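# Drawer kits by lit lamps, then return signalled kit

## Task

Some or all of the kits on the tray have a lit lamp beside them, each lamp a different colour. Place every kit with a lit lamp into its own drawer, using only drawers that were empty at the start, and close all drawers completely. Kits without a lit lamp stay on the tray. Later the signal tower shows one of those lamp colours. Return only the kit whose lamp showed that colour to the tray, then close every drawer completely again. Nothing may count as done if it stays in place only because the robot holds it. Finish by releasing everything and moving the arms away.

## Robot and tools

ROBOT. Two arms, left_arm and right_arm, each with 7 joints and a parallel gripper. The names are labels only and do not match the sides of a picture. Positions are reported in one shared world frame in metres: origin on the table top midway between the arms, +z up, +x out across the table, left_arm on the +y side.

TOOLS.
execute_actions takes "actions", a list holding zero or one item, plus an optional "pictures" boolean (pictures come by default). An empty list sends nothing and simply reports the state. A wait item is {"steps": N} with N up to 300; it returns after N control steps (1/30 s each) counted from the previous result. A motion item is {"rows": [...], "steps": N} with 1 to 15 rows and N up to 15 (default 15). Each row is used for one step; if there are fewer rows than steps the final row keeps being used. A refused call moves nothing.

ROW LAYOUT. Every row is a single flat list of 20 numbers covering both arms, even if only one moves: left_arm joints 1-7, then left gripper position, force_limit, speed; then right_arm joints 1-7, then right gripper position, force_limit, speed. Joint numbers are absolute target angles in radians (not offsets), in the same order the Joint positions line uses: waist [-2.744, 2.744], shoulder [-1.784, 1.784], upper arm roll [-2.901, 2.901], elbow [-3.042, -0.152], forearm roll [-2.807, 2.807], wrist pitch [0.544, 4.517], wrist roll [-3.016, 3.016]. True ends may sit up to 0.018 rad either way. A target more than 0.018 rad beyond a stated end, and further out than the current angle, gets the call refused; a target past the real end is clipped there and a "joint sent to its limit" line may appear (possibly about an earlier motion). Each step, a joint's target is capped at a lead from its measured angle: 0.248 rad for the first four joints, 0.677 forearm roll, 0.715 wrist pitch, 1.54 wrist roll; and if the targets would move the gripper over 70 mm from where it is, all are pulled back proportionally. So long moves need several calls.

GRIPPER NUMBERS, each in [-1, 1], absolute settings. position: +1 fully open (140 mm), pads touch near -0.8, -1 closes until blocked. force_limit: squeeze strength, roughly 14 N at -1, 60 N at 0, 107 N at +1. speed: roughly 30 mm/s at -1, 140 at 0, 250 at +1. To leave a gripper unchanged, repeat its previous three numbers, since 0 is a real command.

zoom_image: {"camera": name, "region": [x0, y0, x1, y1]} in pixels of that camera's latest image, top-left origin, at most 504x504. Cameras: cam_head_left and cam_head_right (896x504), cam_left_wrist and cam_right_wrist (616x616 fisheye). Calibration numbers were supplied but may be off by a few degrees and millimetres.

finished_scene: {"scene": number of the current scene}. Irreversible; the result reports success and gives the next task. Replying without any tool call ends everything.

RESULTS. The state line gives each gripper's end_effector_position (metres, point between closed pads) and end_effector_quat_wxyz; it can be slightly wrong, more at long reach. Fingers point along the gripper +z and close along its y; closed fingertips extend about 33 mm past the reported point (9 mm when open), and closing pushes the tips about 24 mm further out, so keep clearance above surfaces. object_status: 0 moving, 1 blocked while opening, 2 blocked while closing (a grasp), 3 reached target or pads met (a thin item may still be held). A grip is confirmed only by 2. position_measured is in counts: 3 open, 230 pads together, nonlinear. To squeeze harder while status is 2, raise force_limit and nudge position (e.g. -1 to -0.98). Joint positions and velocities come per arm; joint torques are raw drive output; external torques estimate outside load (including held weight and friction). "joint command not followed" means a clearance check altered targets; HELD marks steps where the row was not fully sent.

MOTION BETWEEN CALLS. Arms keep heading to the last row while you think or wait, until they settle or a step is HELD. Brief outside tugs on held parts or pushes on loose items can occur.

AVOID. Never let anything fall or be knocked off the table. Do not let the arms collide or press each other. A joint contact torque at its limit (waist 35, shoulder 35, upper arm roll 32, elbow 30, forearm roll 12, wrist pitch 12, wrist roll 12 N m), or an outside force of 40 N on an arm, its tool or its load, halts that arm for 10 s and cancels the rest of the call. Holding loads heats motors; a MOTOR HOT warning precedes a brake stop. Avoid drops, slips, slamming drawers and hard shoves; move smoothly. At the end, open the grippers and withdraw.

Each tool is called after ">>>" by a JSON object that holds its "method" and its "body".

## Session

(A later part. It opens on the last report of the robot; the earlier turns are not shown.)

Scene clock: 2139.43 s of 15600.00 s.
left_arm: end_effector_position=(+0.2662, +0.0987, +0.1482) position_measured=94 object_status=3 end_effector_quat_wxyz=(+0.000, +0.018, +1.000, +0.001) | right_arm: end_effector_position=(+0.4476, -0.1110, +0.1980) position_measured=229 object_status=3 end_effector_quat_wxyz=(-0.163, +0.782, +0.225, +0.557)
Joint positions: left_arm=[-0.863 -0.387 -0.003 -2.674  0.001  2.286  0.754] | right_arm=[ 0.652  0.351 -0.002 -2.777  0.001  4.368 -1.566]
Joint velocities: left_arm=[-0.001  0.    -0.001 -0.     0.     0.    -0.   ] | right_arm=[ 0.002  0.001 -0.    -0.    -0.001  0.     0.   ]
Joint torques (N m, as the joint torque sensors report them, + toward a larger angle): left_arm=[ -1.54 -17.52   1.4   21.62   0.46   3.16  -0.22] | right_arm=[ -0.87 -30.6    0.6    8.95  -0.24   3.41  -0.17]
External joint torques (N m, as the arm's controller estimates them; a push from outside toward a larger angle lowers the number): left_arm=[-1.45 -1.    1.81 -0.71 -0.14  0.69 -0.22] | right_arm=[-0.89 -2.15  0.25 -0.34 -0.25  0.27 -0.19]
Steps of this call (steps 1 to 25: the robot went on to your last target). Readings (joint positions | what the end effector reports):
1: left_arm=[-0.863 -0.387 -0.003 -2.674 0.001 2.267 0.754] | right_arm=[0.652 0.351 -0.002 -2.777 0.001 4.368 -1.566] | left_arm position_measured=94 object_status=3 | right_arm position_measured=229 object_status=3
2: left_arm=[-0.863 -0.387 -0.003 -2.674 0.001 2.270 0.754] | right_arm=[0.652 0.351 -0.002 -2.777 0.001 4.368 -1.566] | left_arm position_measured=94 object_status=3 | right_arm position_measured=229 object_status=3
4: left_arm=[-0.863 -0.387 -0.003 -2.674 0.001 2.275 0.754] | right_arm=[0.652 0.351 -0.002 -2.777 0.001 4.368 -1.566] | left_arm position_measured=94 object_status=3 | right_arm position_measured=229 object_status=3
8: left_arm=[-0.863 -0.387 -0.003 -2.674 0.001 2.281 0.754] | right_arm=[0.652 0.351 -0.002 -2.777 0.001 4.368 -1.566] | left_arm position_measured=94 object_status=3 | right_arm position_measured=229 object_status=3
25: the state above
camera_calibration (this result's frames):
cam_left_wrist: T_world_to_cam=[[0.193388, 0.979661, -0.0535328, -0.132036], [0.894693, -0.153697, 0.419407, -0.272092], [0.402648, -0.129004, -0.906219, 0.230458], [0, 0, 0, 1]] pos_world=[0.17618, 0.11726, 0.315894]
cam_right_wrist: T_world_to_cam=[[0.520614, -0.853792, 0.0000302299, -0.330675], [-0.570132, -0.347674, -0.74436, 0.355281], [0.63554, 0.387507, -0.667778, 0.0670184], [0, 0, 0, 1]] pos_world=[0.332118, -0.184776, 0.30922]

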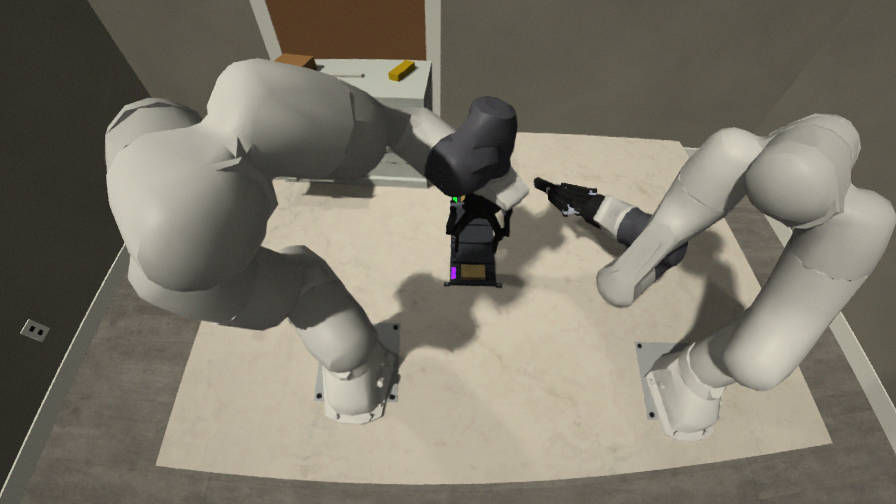

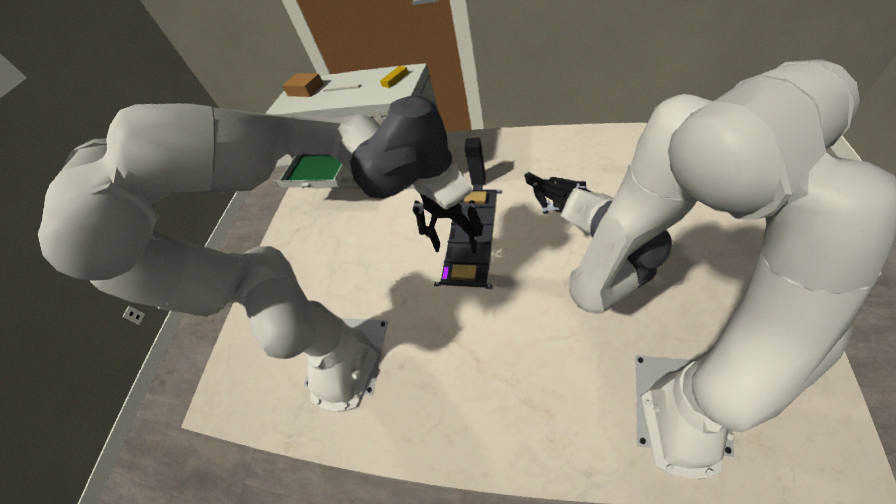

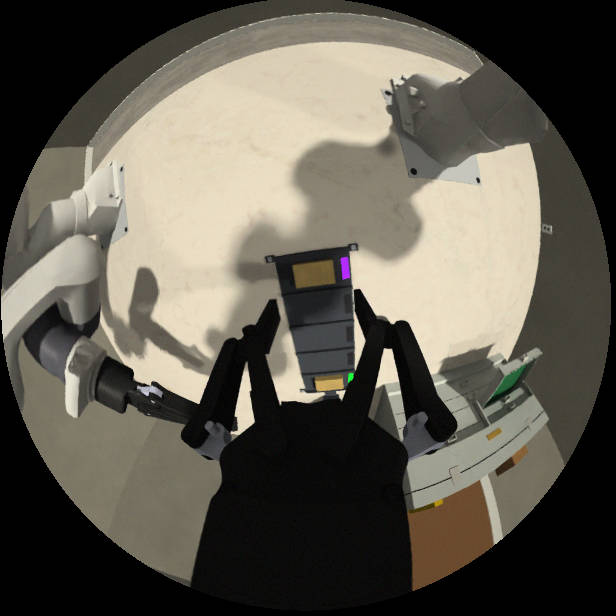

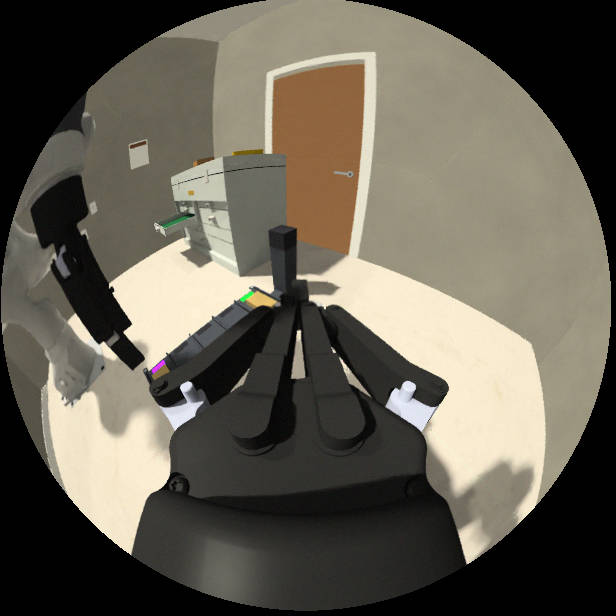

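>>> {"method": "execute_actions", "body": {"actions": [{"rows":[[-0.866,-0.3,0,-2.715,0,2.55,0.747,0.28,0,0,0.65,0.35,0,-2.778,0,4.37,-1.571,-0.8,0,0]],"steps":6}], "pictures": false}}

>>> {"method": "execute_actions", "body": {"actions": [{"rows":[[-0.866,-0.206,0,-2.7504,0,2.55,0.747,0.28,0,0,0.65,0.35,0,-2.778,0,4.37,-1.571,-0.8,0,0]]}], "pictures": false}}

>>> {"method": "execute_actions", "body": {"actions": [{"steps":15}]}}

Scene clock: 2149.93 s of 15600.00 s.
left_arm: end_effector_position=(+0.2787, +0.0843, +0.1157) position_measured=94 object_status=3 end_effector_quat_wxyz=(+0.019, +0.018, +0.999, -0.020) | right_arm: end_effector_position=(+0.4476, -0.1110, +0.1980) position_measured=229 object_status=3 end_effector_quat_wxyz=(-0.163, +0.782, +0.225, +0.557)
Joint positions: left_arm=[-0.863 -0.305 -0.002 -2.714  0.001  2.464  0.754] | right_arm=[ 0.652  0.351 -0.002 -2.777  0.001  4.368 -1.566]
Joint velocities: left_arm=[ 0.     0.11  -0.    -0.062 -0.001  0.471  0.001] | right_arm=[ 0.    -0.001 -0.002 -0.    -0.001  0.001 -0.001]
Joint torques (N m, as the joint torque sensors report them, + toward a larger angle): left_arm=[ -2.41 -20.89   1.65  22.29   0.42   4.05  -0.27] | right_arm=[ -0.93 -30.08   0.65   8.81  -0.27   3.47  -0.19]
External joint torques (N m, as the arm's controller estimates them; a push from outside toward a larger angle lowers the number): left_arm=[-2.44  1.28  1.87 -1.85 -0.11  1.01 -0.27] | right_arm=[-0.94 -1.67  0.32 -0.47 -0.28  0.34 -0.21]
Steps of this call (steps 1 to 15: the robot went on to your last target; steps 16 to 90: nothing new was sent; then 7.30 s passed at rest; steps 91 to 96: all 6 steps of this action). Readings (joint positions | what the end effector reports):
91: left_arm=[-0.863 -0.374 -0.002 -2.679 0.001 2.330 0.754] | right_arm=[0.652 0.351 -0.002 -2.777 0.001 4.368 -1.566] | left_arm position_measured=94 object_status=3 | right_arm position_measured=229 object_status=3
92: left_arm=[-0.863 -0.351 -0.002 -2.687 0.001 2.370 0.754] | right_arm=[0.652 0.351 -0.002 -2.777 0.001 4.368 -1.566] | left_arm position_measured=94 object_status=3 | right_arm position_measured=229 object_status=3
94: left_arm=[-0.863 -0.318 -0.002 -2.705 0.001 2.427 0.754] | right_arm=[0.652 0.351 -0.002 -2.777 0.001 4.368 -1.566] | left_arm position_measured=94 object_status=3 | right_arm position_measured=229 object_status=3
96: the state above

Scene clock: 2150.43 s of 15600.00 s.
left_arm: end_effector_position=(+0.2651, +0.0998, +0.0693) position_measured=94 object_status=3 end_effector_quat_wxyz=(-0.001, +0.018, +1.000, +0.002) | right_arm: end_effector_position=(+0.4476, -0.1110, +0.1980) position_measured=229 object_status=3 end_effector_quat_wxyz=(-0.163, +0.782, +0.225, +0.557)
Joint positions: left_arm=[-0.863 -0.207 -0.002 -2.752  0.001  2.541  0.754] | right_arm=[ 0.652  0.351 -0.002 -2.777  0.001  4.368 -1.566]
Joint velocities: left_arm=[-0.001 -0.001 -0.001  0.    -0.001  0.027 -0.   ] | right_arm=[ 0.    -0.    -0.     0.001  0.001 -0.001  0.   ]
Joint torques (N m, as the joint torque sensors report them, + toward a larger angle): left_arm=[ -2.29 -18.67   1.52  19.91   0.42   3.33  -0.25] | right_arm=[ -0.84 -30.5    0.61   9.3   -0.25   3.43  -0.13]
External joint torques (N m, as the arm's controller estimates them; a push from outside toward a larger angle lowers the number): left_arm=[-2.24  0.98  1.75  0.8  -0.03  0.9  -0.25] | right_arm=[-0.8  -2.05  0.32 -0.03 -0.27  0.3  -0.16]
Steps of this call (steps 1 to 15: all 15 steps of this action). Readings (joint positions | what the end effector reports):
1: left_arm=[-0.863 -0.288 -0.002 -2.716 0.001 2.482 0.754] | right_arm=[0.652 0.351 -0.002 -2.777 0.001 4.368 -1.566] | left_arm position_measured=94 object_status=3 | right_arm position_measured=229 object_status=3
2: left_arm=[-0.863 -0.263 -0.002 -2.723 0.001 2.496 0.754] | right_arm=[0.652 0.351 -0.002 -2.777 0.001 4.368 -1.566] | left_arm position_measured=94 object_status=3 | right_arm position_measured=229 object_status=3
4: left_arm=[-0.863 -0.226 -0.002 -2.741 0.001 2.510 0.754] | right_arm=[0.652 0.351 -0.002 -2.777 0.001 4.368 -1.566] | left_arm position_measured=94 object_status=3 | right_arm position_measured=229 object_status=3
8: left_arm=[-0.863 -0.207 -0.002 -2.752 0.001 2.528 0.754] | right_arm=[0.652 0.351 -0.002 -2.777 0.001 4.368 -1.566] | left_arm position_measured=94 object_status=3 | right_arm position_measured=229 object_status=3
15: the state above

Scene clock: 2150.93 s of 15600.00 s.
left_arm: end_effector_position=(+0.2660, +0.0987, +0.0696) position_measured=94 object_status=3 end_effector_quat_wxyz=(+0.001, +0.018, +1.000, -0.000) | right_arm: end_effector_position=(+0.4476, -0.1110, +0.1980) position_measured=229 object_status=3 end_effector_quat_wxyz=(-0.163, +0.782, +0.225, +0.557)
Joint positions: left_arm=[-0.863 -0.207 -0.002 -2.752  0.001  2.546  0.754] | right_arm=[ 0.652  0.351 -0.002 -2.777  0.001  4.368 -1.566]
Joint velocities: left_arm=[0.002 0.001 0.    0.    0.001 0.002 0.   ] | right_arm=[ 0.     0.001  0.001 -0.     0.001 -0.001 -0.001]
Joint torques (N m, as the joint torque sensors report them, + toward a larger angle): left_arm=[ -2.84 -18.76   1.91  19.61   0.42   3.09  -0.26] | right_arm=[ -0.66 -30.44   0.4    8.47  -0.25   3.37  -0.12]
External joint torques (N m, as the arm's controller estimates them; a push from outside toward a larger angle lowers the number): left_arm=[-2.87  0.97  2.05  0.4  -0.02  0.64 -0.26] | right_arm=[-0.73 -1.96  0.   -0.86 -0.25  0.23 -0.15]
Steps of this call (steps 1 to 15: the robot went on to your last target). Readings (joint positions | what the end effector reports):
1: left_arm=[-0.863 -0.207 -0.002 -2.752 0.001 2.542 0.754] | right_arm=[0.652 0.351 -0.002 -2.777 0.001 4.368 -1.566] | left_arm position_measured=94 object_status=3 | right_arm position_measured=229 object_status=3
2: left_arm=[-0.863 -0.207 -0.002 -2.752 0.001 2.543 0.754] | right_arm=[0.652 0.351 -0.002 -2.777 0.001 4.368 -1.566] | left_arm position_measured=94 object_status=3 | right_arm position_measured=229 object_status=3
4: left_arm=[-0.863 -0.207 -0.002 -2.752 0.001 2.544 0.754] | right_arm=[0.652 0.351 -0.002 -2.777 0.001 4.368 -1.566] | left_arm position_measured=94 object_status=3 | right_arm position_measured=229 object_status=3
8: left_arm=[-0.863 -0.207 -0.002 -2.752 0.001 2.545 0.754] | right_arm=[0.652 0.351 -0.002 -2.777 0.001 4.368 -1.566] | left_arm position_measured=94 object_status=3 | right_arm position_measured=229 object_status=3
15: the state above
All arms were judged still, so your last target was given up. Only a new action makes them travel on or press farther. Fingers that are still opening or closing keep moving.
camera_calibration (this result's frames):
cam_left_wrist: T_world_to_cam=[[0.19365, 0.97949, -0.055675, -0.136135], [0.894182, -0.152866, 0.420799, -0.238927], [0.403657, -0.131271, -0.905444, 0.159261], [0, 0, 0, 1]] pos_world=[0.17572, 0.117725, 0.237163]
cam_right_wrist: T_world_to_cam=[[0.520614, -0.853792, 0.0000301861, -0.330675], [-0.570132, -0.347674, -0.74436, 0.355281], [0.635539, 0.387507, -0.667778, 0.0670184], [0, 0, 0, 1]] pos_world=[0.332118, -0.184776, 0.30922]

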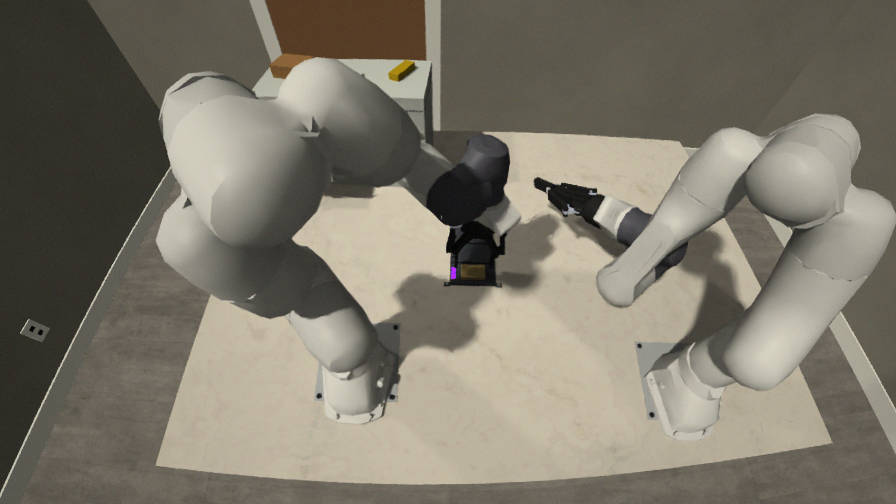

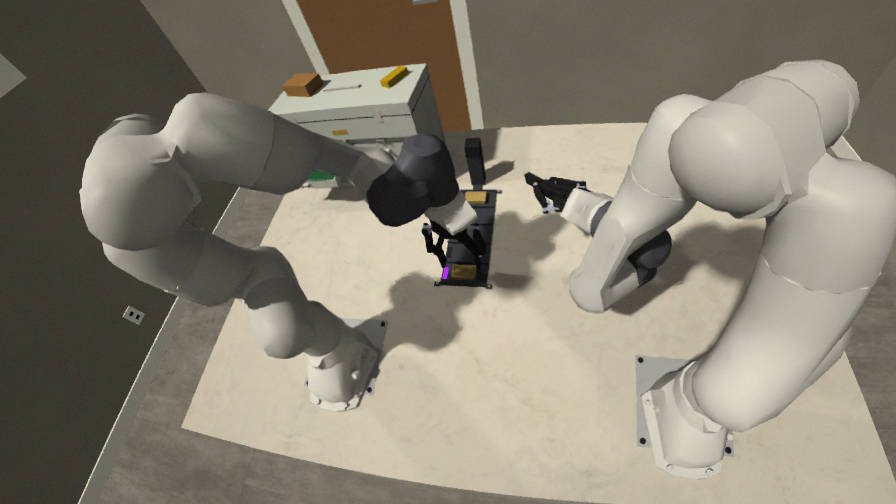

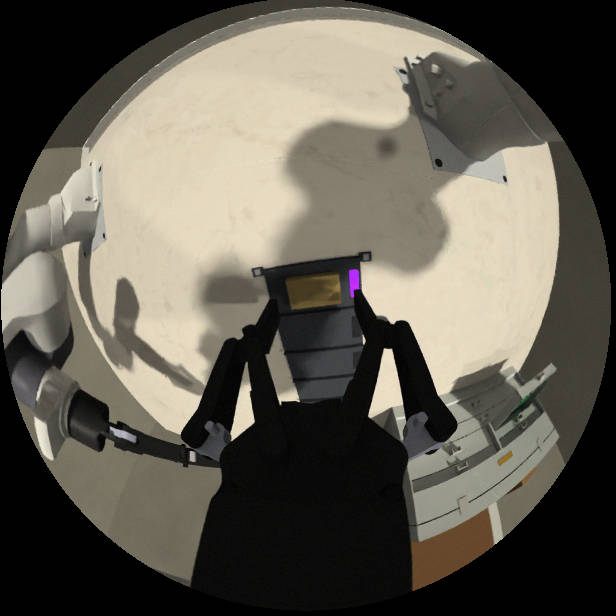

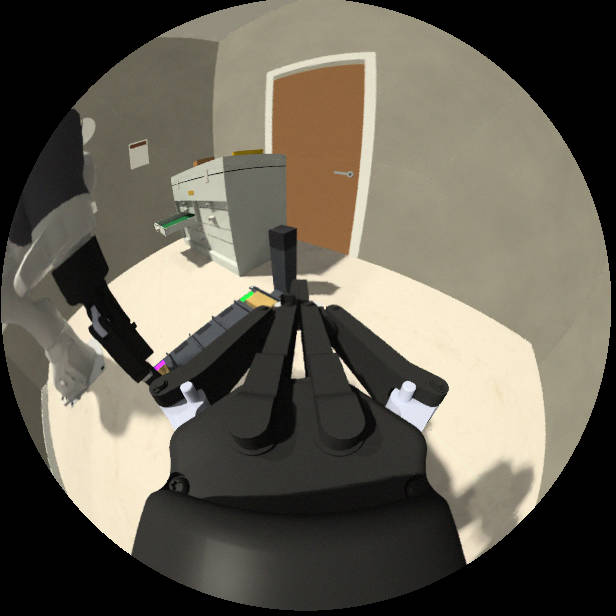

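>>> {"method": "execute_actions", "body": {"actions": [{"rows":[[-0.878,-0.19,0,-2.768,0,2.62,0.735,0.28,0,0,0.65,0.35,0,-2.778,0,4.37,-1.571,-0.8,0,0]],"steps":6}], "pictures": false}}

>>> {"method": "execute_actions", "body": {"actions": [{"rows":[[-0.878,-0.12,0,-2.775,0,2.66,0.735,0.28,0,0,0.65,0.35,0,-2.778,0,4.37,-1.571,-0.8,0,0]]}], "pictures": false}}

>>> {"method": "execute_actions", "body": {"actions": [{"steps":10}], "pictures": false}}

>>> {"method": "execute_actions", "body": {"actions": [{"rows":[[-0.878,-0.12,0,-2.775,0,2.66,0.735,-1,-0.3,-0.5,0.65,0.35,0,-2.778,0,4.37,-1.571,-0.8,0,0]]}], "pictures": false}}

>>> {"method": "execute_actions", "body": {"actions": [{"steps":8}]}}

Scene clock: 2169.40 s of 15600.00 s.
left_arm: end_effector_position=(+0.2648, +0.0940, +0.0630) position_measured=94 object_status=3 end_effector_quat_wxyz=(+0.007, +0.020, +1.000, -0.007) | right_arm: end_effector_position=(+0.4476, -0.1110, +0.1980) position_measured=229 object_status=3 end_effector_quat_wxyz=(-0.163, +0.782, +0.225, +0.557)
Joint positions: left_arm=[-0.874 -0.192 -0.001 -2.766  0.001  2.594  0.748] | right_arm=[ 0.652  0.351 -0.002 -2.777  0.001  4.368 -1.566]
Joint velocities: left_arm=[-0.013  0.021 -0.001 -0.02  -0.     0.127 -0.02 ] | right_arm=[-0.    -0.001  0.    -0.     0.001 -0.    -0.001]
Joint torques (N m, as the joint torque sensors report them, + toward a larger angle): left_arm=[ -2.69 -17.73   1.22  18.51   0.27   3.38  -0.05] | right_arm=[ -0.67 -30.33   0.72   8.82  -0.23   3.39  -0.09]
External joint torques (N m, as the arm's controller estimates them; a push from outside toward a larger angle lowers the number): left_arm=[-2.8   2.9   1.24 -1.01 -0.14  0.78 -0.05] | right_arm=[-0.67 -1.86  0.4  -0.47 -0.24  0.25 -0.12]
Steps of this call (steps 1 to 90: nothing new was sent; then 15.27 s passed at rest; steps 91 to 96: all 6 steps of this action). Readings (joint positions | what the end effector reports):
91: left_arm=[-0.866 -0.205 -0.001 -2.754 0.001 2.558 0.752] | right_arm=[0.652 0.351 -0.002 -2.777 0.001 4.368 -1.566] | left_arm position_measured=94 object_status=3 | right_arm position_measured=229 object_status=3
92: left_arm=[-0.869 -0.201 -0.001 -2.758 0.001 2.569 0.751] | right_arm=[0.652 0.351 -0.002 -2.777 0.001 4.368 -1.566] | left_arm position_measured=94 object_status=3 | right_arm position_measured=229 object_status=3
94: left_arm=[-0.873 -0.195 -0.001 -2.763 0.001 2.584 0.749] | right_arm=[0.652 0.351 -0.002 -2.777 0.001 4.368 -1.566] | left_arm position_measured=94 object_status=3 | right_arm position_measured=229 object_status=3
96: the state above

Scene clock: 2169.90 s of 15600.00 s.
left_arm: end_effector_position=(+0.2599, +0.0991, +0.0376) position_measured=94 object_status=3 end_effector_quat_wxyz=(-0.000, +0.018, +1.000, +0.001) | right_arm: end_effector_position=(+0.4476, -0.1110, +0.1980) position_measured=229 object_status=3 end_effector_quat_wxyz=(-0.163, +0.782, +0.225, +0.557)
Joint positions: left_arm=[-0.875 -0.122 -0.001 -2.776  0.001  2.652  0.743] | right_arm=[ 0.652  0.351 -0.002 -2.777  0.001  4.368 -1.566]
Joint velocities: left_arm=[ 0.     0.    -0.001 -0.    -0.     0.02  -0.004] | right_arm=[-0.    -0.001  0.    -0.     0.001  0.     0.   ]
Joint torques (N m, as the joint torque sensors report them, + toward a larger angle): left_arm=[ -1.72 -19.79   1.83  17.14   0.29   3.14  -0.39] | right_arm=[ -1.18 -30.13   0.03   8.82  -0.24   3.37  -0.15]
External joint torques (N m, as the arm's controller estimates them; a push from outside toward a larger angle lowers the number): left_arm=[-1.67  1.21  1.99 -0.32 -0.08  0.71 -0.39] | right_arm=[-1.22 -1.61 -0.33 -0.5  -0.25  0.22 -0.17]
Steps of this call (steps 1 to 15: all 15 steps of this action). Readings (joint positions | what the end effector reports):
1: left_arm=[-0.874 -0.180 -0.001 -2.765 0.001 2.606 0.747] | right_arm=[0.652 0.351 -0.002 -2.777 0.001 4.368 -1.566] | left_arm position_measured=94 object_status=3 | right_arm position_measured=229 object_status=3
2: left_arm=[-0.875 -0.162 -0.001 -2.766 0.001 2.616 0.747] | right_arm=[0.652 0.351 -0.002 -2.777 0.001 4.368 -1.566] | left_arm position_measured=94 object_status=3 | right_arm position_measured=229 object_status=3
4: left_arm=[-0.875 -0.136 -0.001 -2.772 0.001 2.628 0.746] | right_arm=[0.652 0.351 -0.002 -2.777 0.001 4.368 -1.566] | left_arm position_measured=94 object_status=3 | right_arm position_measured=229 object_status=3
8: left_arm=[-0.875 -0.122 -0.001 -2.776 0.001 2.642 0.744] | right_arm=[0.652 0.351 -0.002 -2.777 0.001 4.368 -1.566] | left_arm position_measured=94 object_status=3 | right_arm position_measured=229 object_status=3
15: the state above

Scene clock: 2170.23 s of 15600.00 s.
left_arm: end_effector_position=(+0.2604, +0.0984, +0.0378) position_measured=94 object_status=3 end_effector_quat_wxyz=(+0.001, +0.017, +1.000, -0.000) | right_arm: end_effector_position=(+0.4476, -0.1110, +0.1980) position_measured=229 object_status=3 end_effector_quat_wxyz=(-0.163, +0.782, +0.225, +0.557)
Joint positions: left_arm=[-0.875 -0.122 -0.001 -2.776  0.001  2.655  0.742] | right_arm=[ 0.652  0.351 -0.002 -2.777  0.001  4.368 -1.566]
Joint velocities: left_arm=[-0.001  0.    -0.    -0.     0.     0.004 -0.001] | right_arm=[ 0.001  0.001  0.001 -0.     0.    -0.    -0.001]
Joint torques (N m, as the joint torque sensors report them, + toward a larger angle): left_arm=[ -2.94 -19.69   0.56  17.44   0.26   3.33  -0.28] | right_arm=[ -1.19 -30.16   0.14   8.83  -0.28   3.42  -0.16]
External joint torques (N m, as the arm's controller estimates them; a push from outside toward a larger angle lowers the number): left_arm=[-2.88  1.41  0.73 -0.13 -0.11  0.87 -0.28] | right_arm=[-1.2  -1.74 -0.2  -0.45 -0.29  0.29 -0.18]
Steps of this call (steps 1 to 10: the robot went on to your last target). Readings (joint positions | what the end effector reports):
1: left_arm=[-0.875 -0.122 -0.001 -2.776 0.001 2.653 0.743] | right_arm=[0.652 0.351 -0.002 -2.777 0.001 4.368 -1.566] | left_arm position_measured=94 object_status=3 | right_arm position_measured=229 object_status=3
2: left_arm=[-0.875 -0.122 -0.001 -2.776 0.001 2.654 0.743] | right_arm=[0.652 0.351 -0.002 -2.777 0.001 4.368 -1.566] | left_arm position_measured=94 object_status=3 | right_arm position_measured=229 object_status=3
4: left_arm=[-0.875 -0.122 -0.001 -2.776 0.001 2.654 0.743] | right_arm=[0.652 0.351 -0.002 -2.777 0.001 4.368 -1.566] | left_arm position_measured=94 object_status=3 | right_arm position_measured=229 object_status=3
8: left_arm=[-0.875 -0.122 -0.001 -2.776 0.001 2.655 0.742] | right_arm=[0.652 0.351 -0.002 -2.777 0.001 4.368 -1.566] | left_arm position_measured=94 object_status=3 | right_arm position_measured=229 object_status=3
10: the state above

Scene clock: 2170.73 s of 15600.00 s.
left_arm: end_effector_position=(+0.2607, +0.0981, +0.0382) position_measured=132 object_status=2 end_effector_quat_wxyz=(+0.001, +0.017, +1.000, -0.001) | right_arm: end_effector_position=(+0.4476, -0.1110, +0.1980) position_measured=229 object_status=3 end_effector_quat_wxyz=(-0.163, +0.782, +0.225, +0.557)
Joint positions: left_arm=[-0.875 -0.123 -0.001 -2.775  0.001  2.655  0.742] | right_arm=[ 0.652  0.351 -0.002 -2.777  0.001  4.368 -1.566]
Joint velocities: left_arm=[-0.    -0.     0.     0.002  0.    -0.001 -0.002] | right_arm=[ 0.001  0.     0.     0.    -0.002 -0.001 -0.   ]
Joint torques (N m, as the joint torque sensors report them, + toward a larger angle): left_arm=[ -1.95 -18.42   1.22  17.4    0.28   3.26  -0.32] | right_arm=[ -0.85 -30.22   0.64   8.89  -0.26   3.43  -0.14]
External joint torques (N m, as the arm's controller estimates them; a push from outside toward a larger angle lowers the number): left_arm=[-2.01  2.69  1.27 -0.28 -0.09  0.78 -0.32] | right_arm=[-0.87 -1.72  0.29 -0.43 -0.26  0.29 -0.17]
Steps of this call (steps 1 to 15: all 15 steps of this action). Readings (joint positions | what the end effector reports):
1: left_arm=[-0.875 -0.122 -0.001 -2.776 0.001 2.655 0.742] | right_arm=[0.652 0.351 -0.002 -2.777 0.001 4.368 -1.566] | left_arm position_measured=94 object_status=0 | right_arm position_measured=229 object_status=3
2: left_arm=[-0.875 -0.122 -0.001 -2.776 0.001 2.656 0.742] | right_arm=[0.652 0.351 -0.002 -2.777 0.001 4.368 -1.566] | left_arm position_measured=98 object_status=0 | right_arm position_measured=229 object_status=3
4: left_arm=[-0.875 -0.122 -0.001 -2.776 0.001 2.656 0.742] | right_arm=[0.652 0.351 -0.002 -2.777 0.001 4.368 -1.566] | left_arm position_measured=107 object_status=0 | right_arm position_measured=229 object_status=3
8: left_arm=[-0.875 -0.122 -0.001 -2.775 0.001 2.656 0.742] | right_arm=[0.652 0.351 -0.002 -2.777 0.001 4.368 -1.566] | left_arm position_measured=126 object_status=0 | right_arm position_measured=229 object_status=3
15: the state above

Scene clock: 2171.00 s of 15600.00 s.
left_arm: end_effector_position=(+0.2607, +0.0981, +0.0382) position_measured=132 object_status=2 end_effector_quat_wxyz=(+0.001, +0.017, +1.000, -0.001) | right_arm: end_effector_position=(+0.4476, -0.1110, +0.1980) position_measured=229 object_status=3 end_effector_quat_wxyz=(-0.163, +0.782, +0.225, +0.557)
Joint positions: left_arm=[-0.875 -0.123 -0.001 -2.775  0.001  2.655  0.742] | right_arm=[ 0.652  0.351 -0.002 -2.777  0.001  4.368 -1.566]
Joint velocities: left_arm=[ 0.     0.001 -0.002 -0.001  0.001  0.     0.001] | right_arm=[ 0.002 -0.001  0.001  0.    -0.001 -0.001  0.   ]
Joint torques (N m, as the joint torque sensors report them, + toward a larger angle): left_arm=[ -2.2  -19.15   0.25  16.55   0.26   3.24  -0.27] | right_arm=[ -1.24 -29.97   0.73   9.23  -0.24   3.4   -0.16]
External joint torques (N m, as the arm's controller estimates them; a push from outside toward a larger angle lowers the number): left_arm=[-2.18  1.92  0.37 -1.01 -0.11  0.78 -0.27] | right_arm=[-1.33 -1.44  0.33 -0.13 -0.24  0.26 -0.18]
Steps of this call (steps 1 to 8: the robot went on to your last target). Readings (joint positions | what the end effector reports):
1: left_arm=[-0.875 -0.123 -0.001 -2.775 0.001 2.655 0.742] | right_arm=[0.652 0.351 -0.002 -2.777 0.001 4.368 -1.566] | left_arm position_measured=132 object_status=2 | right_arm position_measured=229 object_status=3
2: left_arm=[-0.875 -0.123 -0.001 -2.775 0.001 2.655 0.742] | right_arm=[0.652 0.351 -0.002 -2.777 0.001 4.368 -1.566] | left_arm position_measured=132 object_status=2 | right_arm position_measured=229 object_status=3
4: left_arm=[-0.875 -0.123 -0.001 -2.775 0.001 2.655 0.742] | right_arm=[0.652 0.351 -0.002 -2.777 0.001 4.368 -1.566] | left_arm position_measured=132 object_status=2 | right_arm position_measured=229 object_status=3
8: the state above
camera_calibration (this result's frames):
cam_left_wrist: T_world_to_cam=[[0.193041, 0.979531, -0.0570394, -0.136029], [0.893976, -0.151625, 0.421683, -0.221181], [0.404403, -0.132394, -0.904948, 0.132752], [0, 0, 0, 1]] pos_world=[0.170305, 0.117284, 0.205643]
cam_right_wrist: T_world_to_cam=[[0.520614, -0.853792, 0.0000301205, -0.330675], [-0.570132, -0.347674, -0.74436, 0.355281], [0.635539, 0.387507, -0.667778, 0.0670184], [0, 0, 0, 1]] pos_world=[0.332118, -0.184776, 0.30922]

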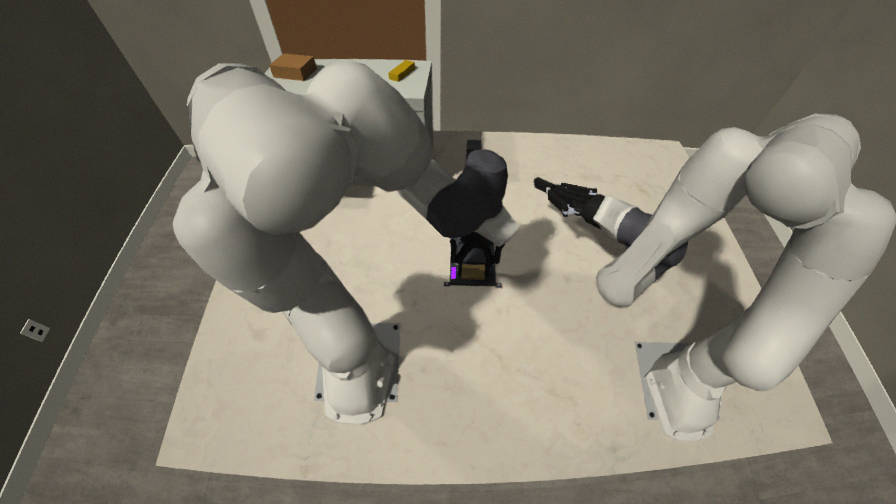

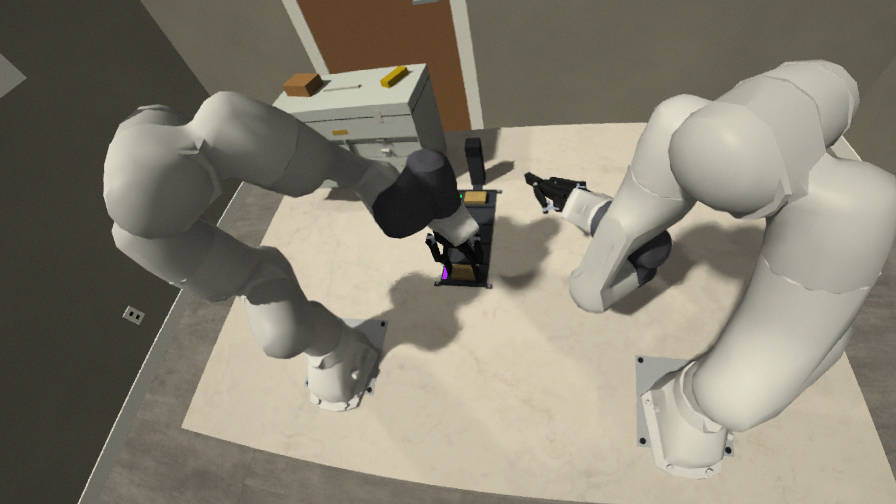

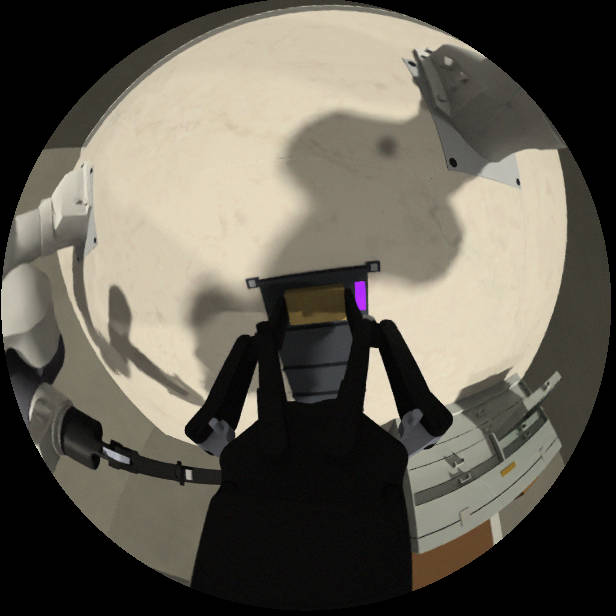

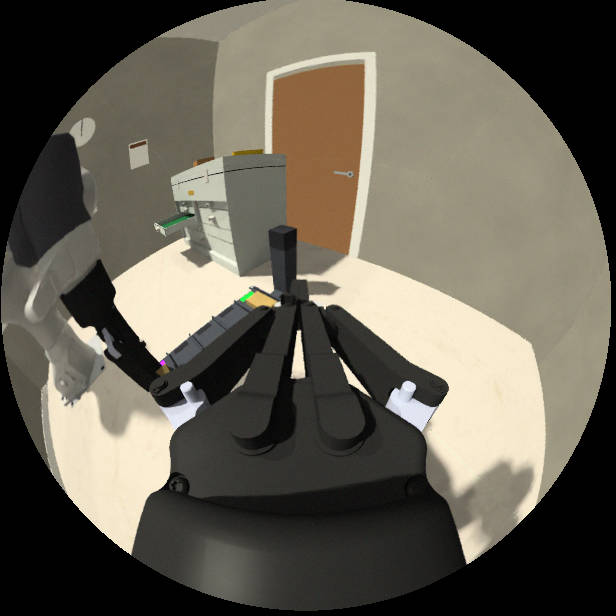

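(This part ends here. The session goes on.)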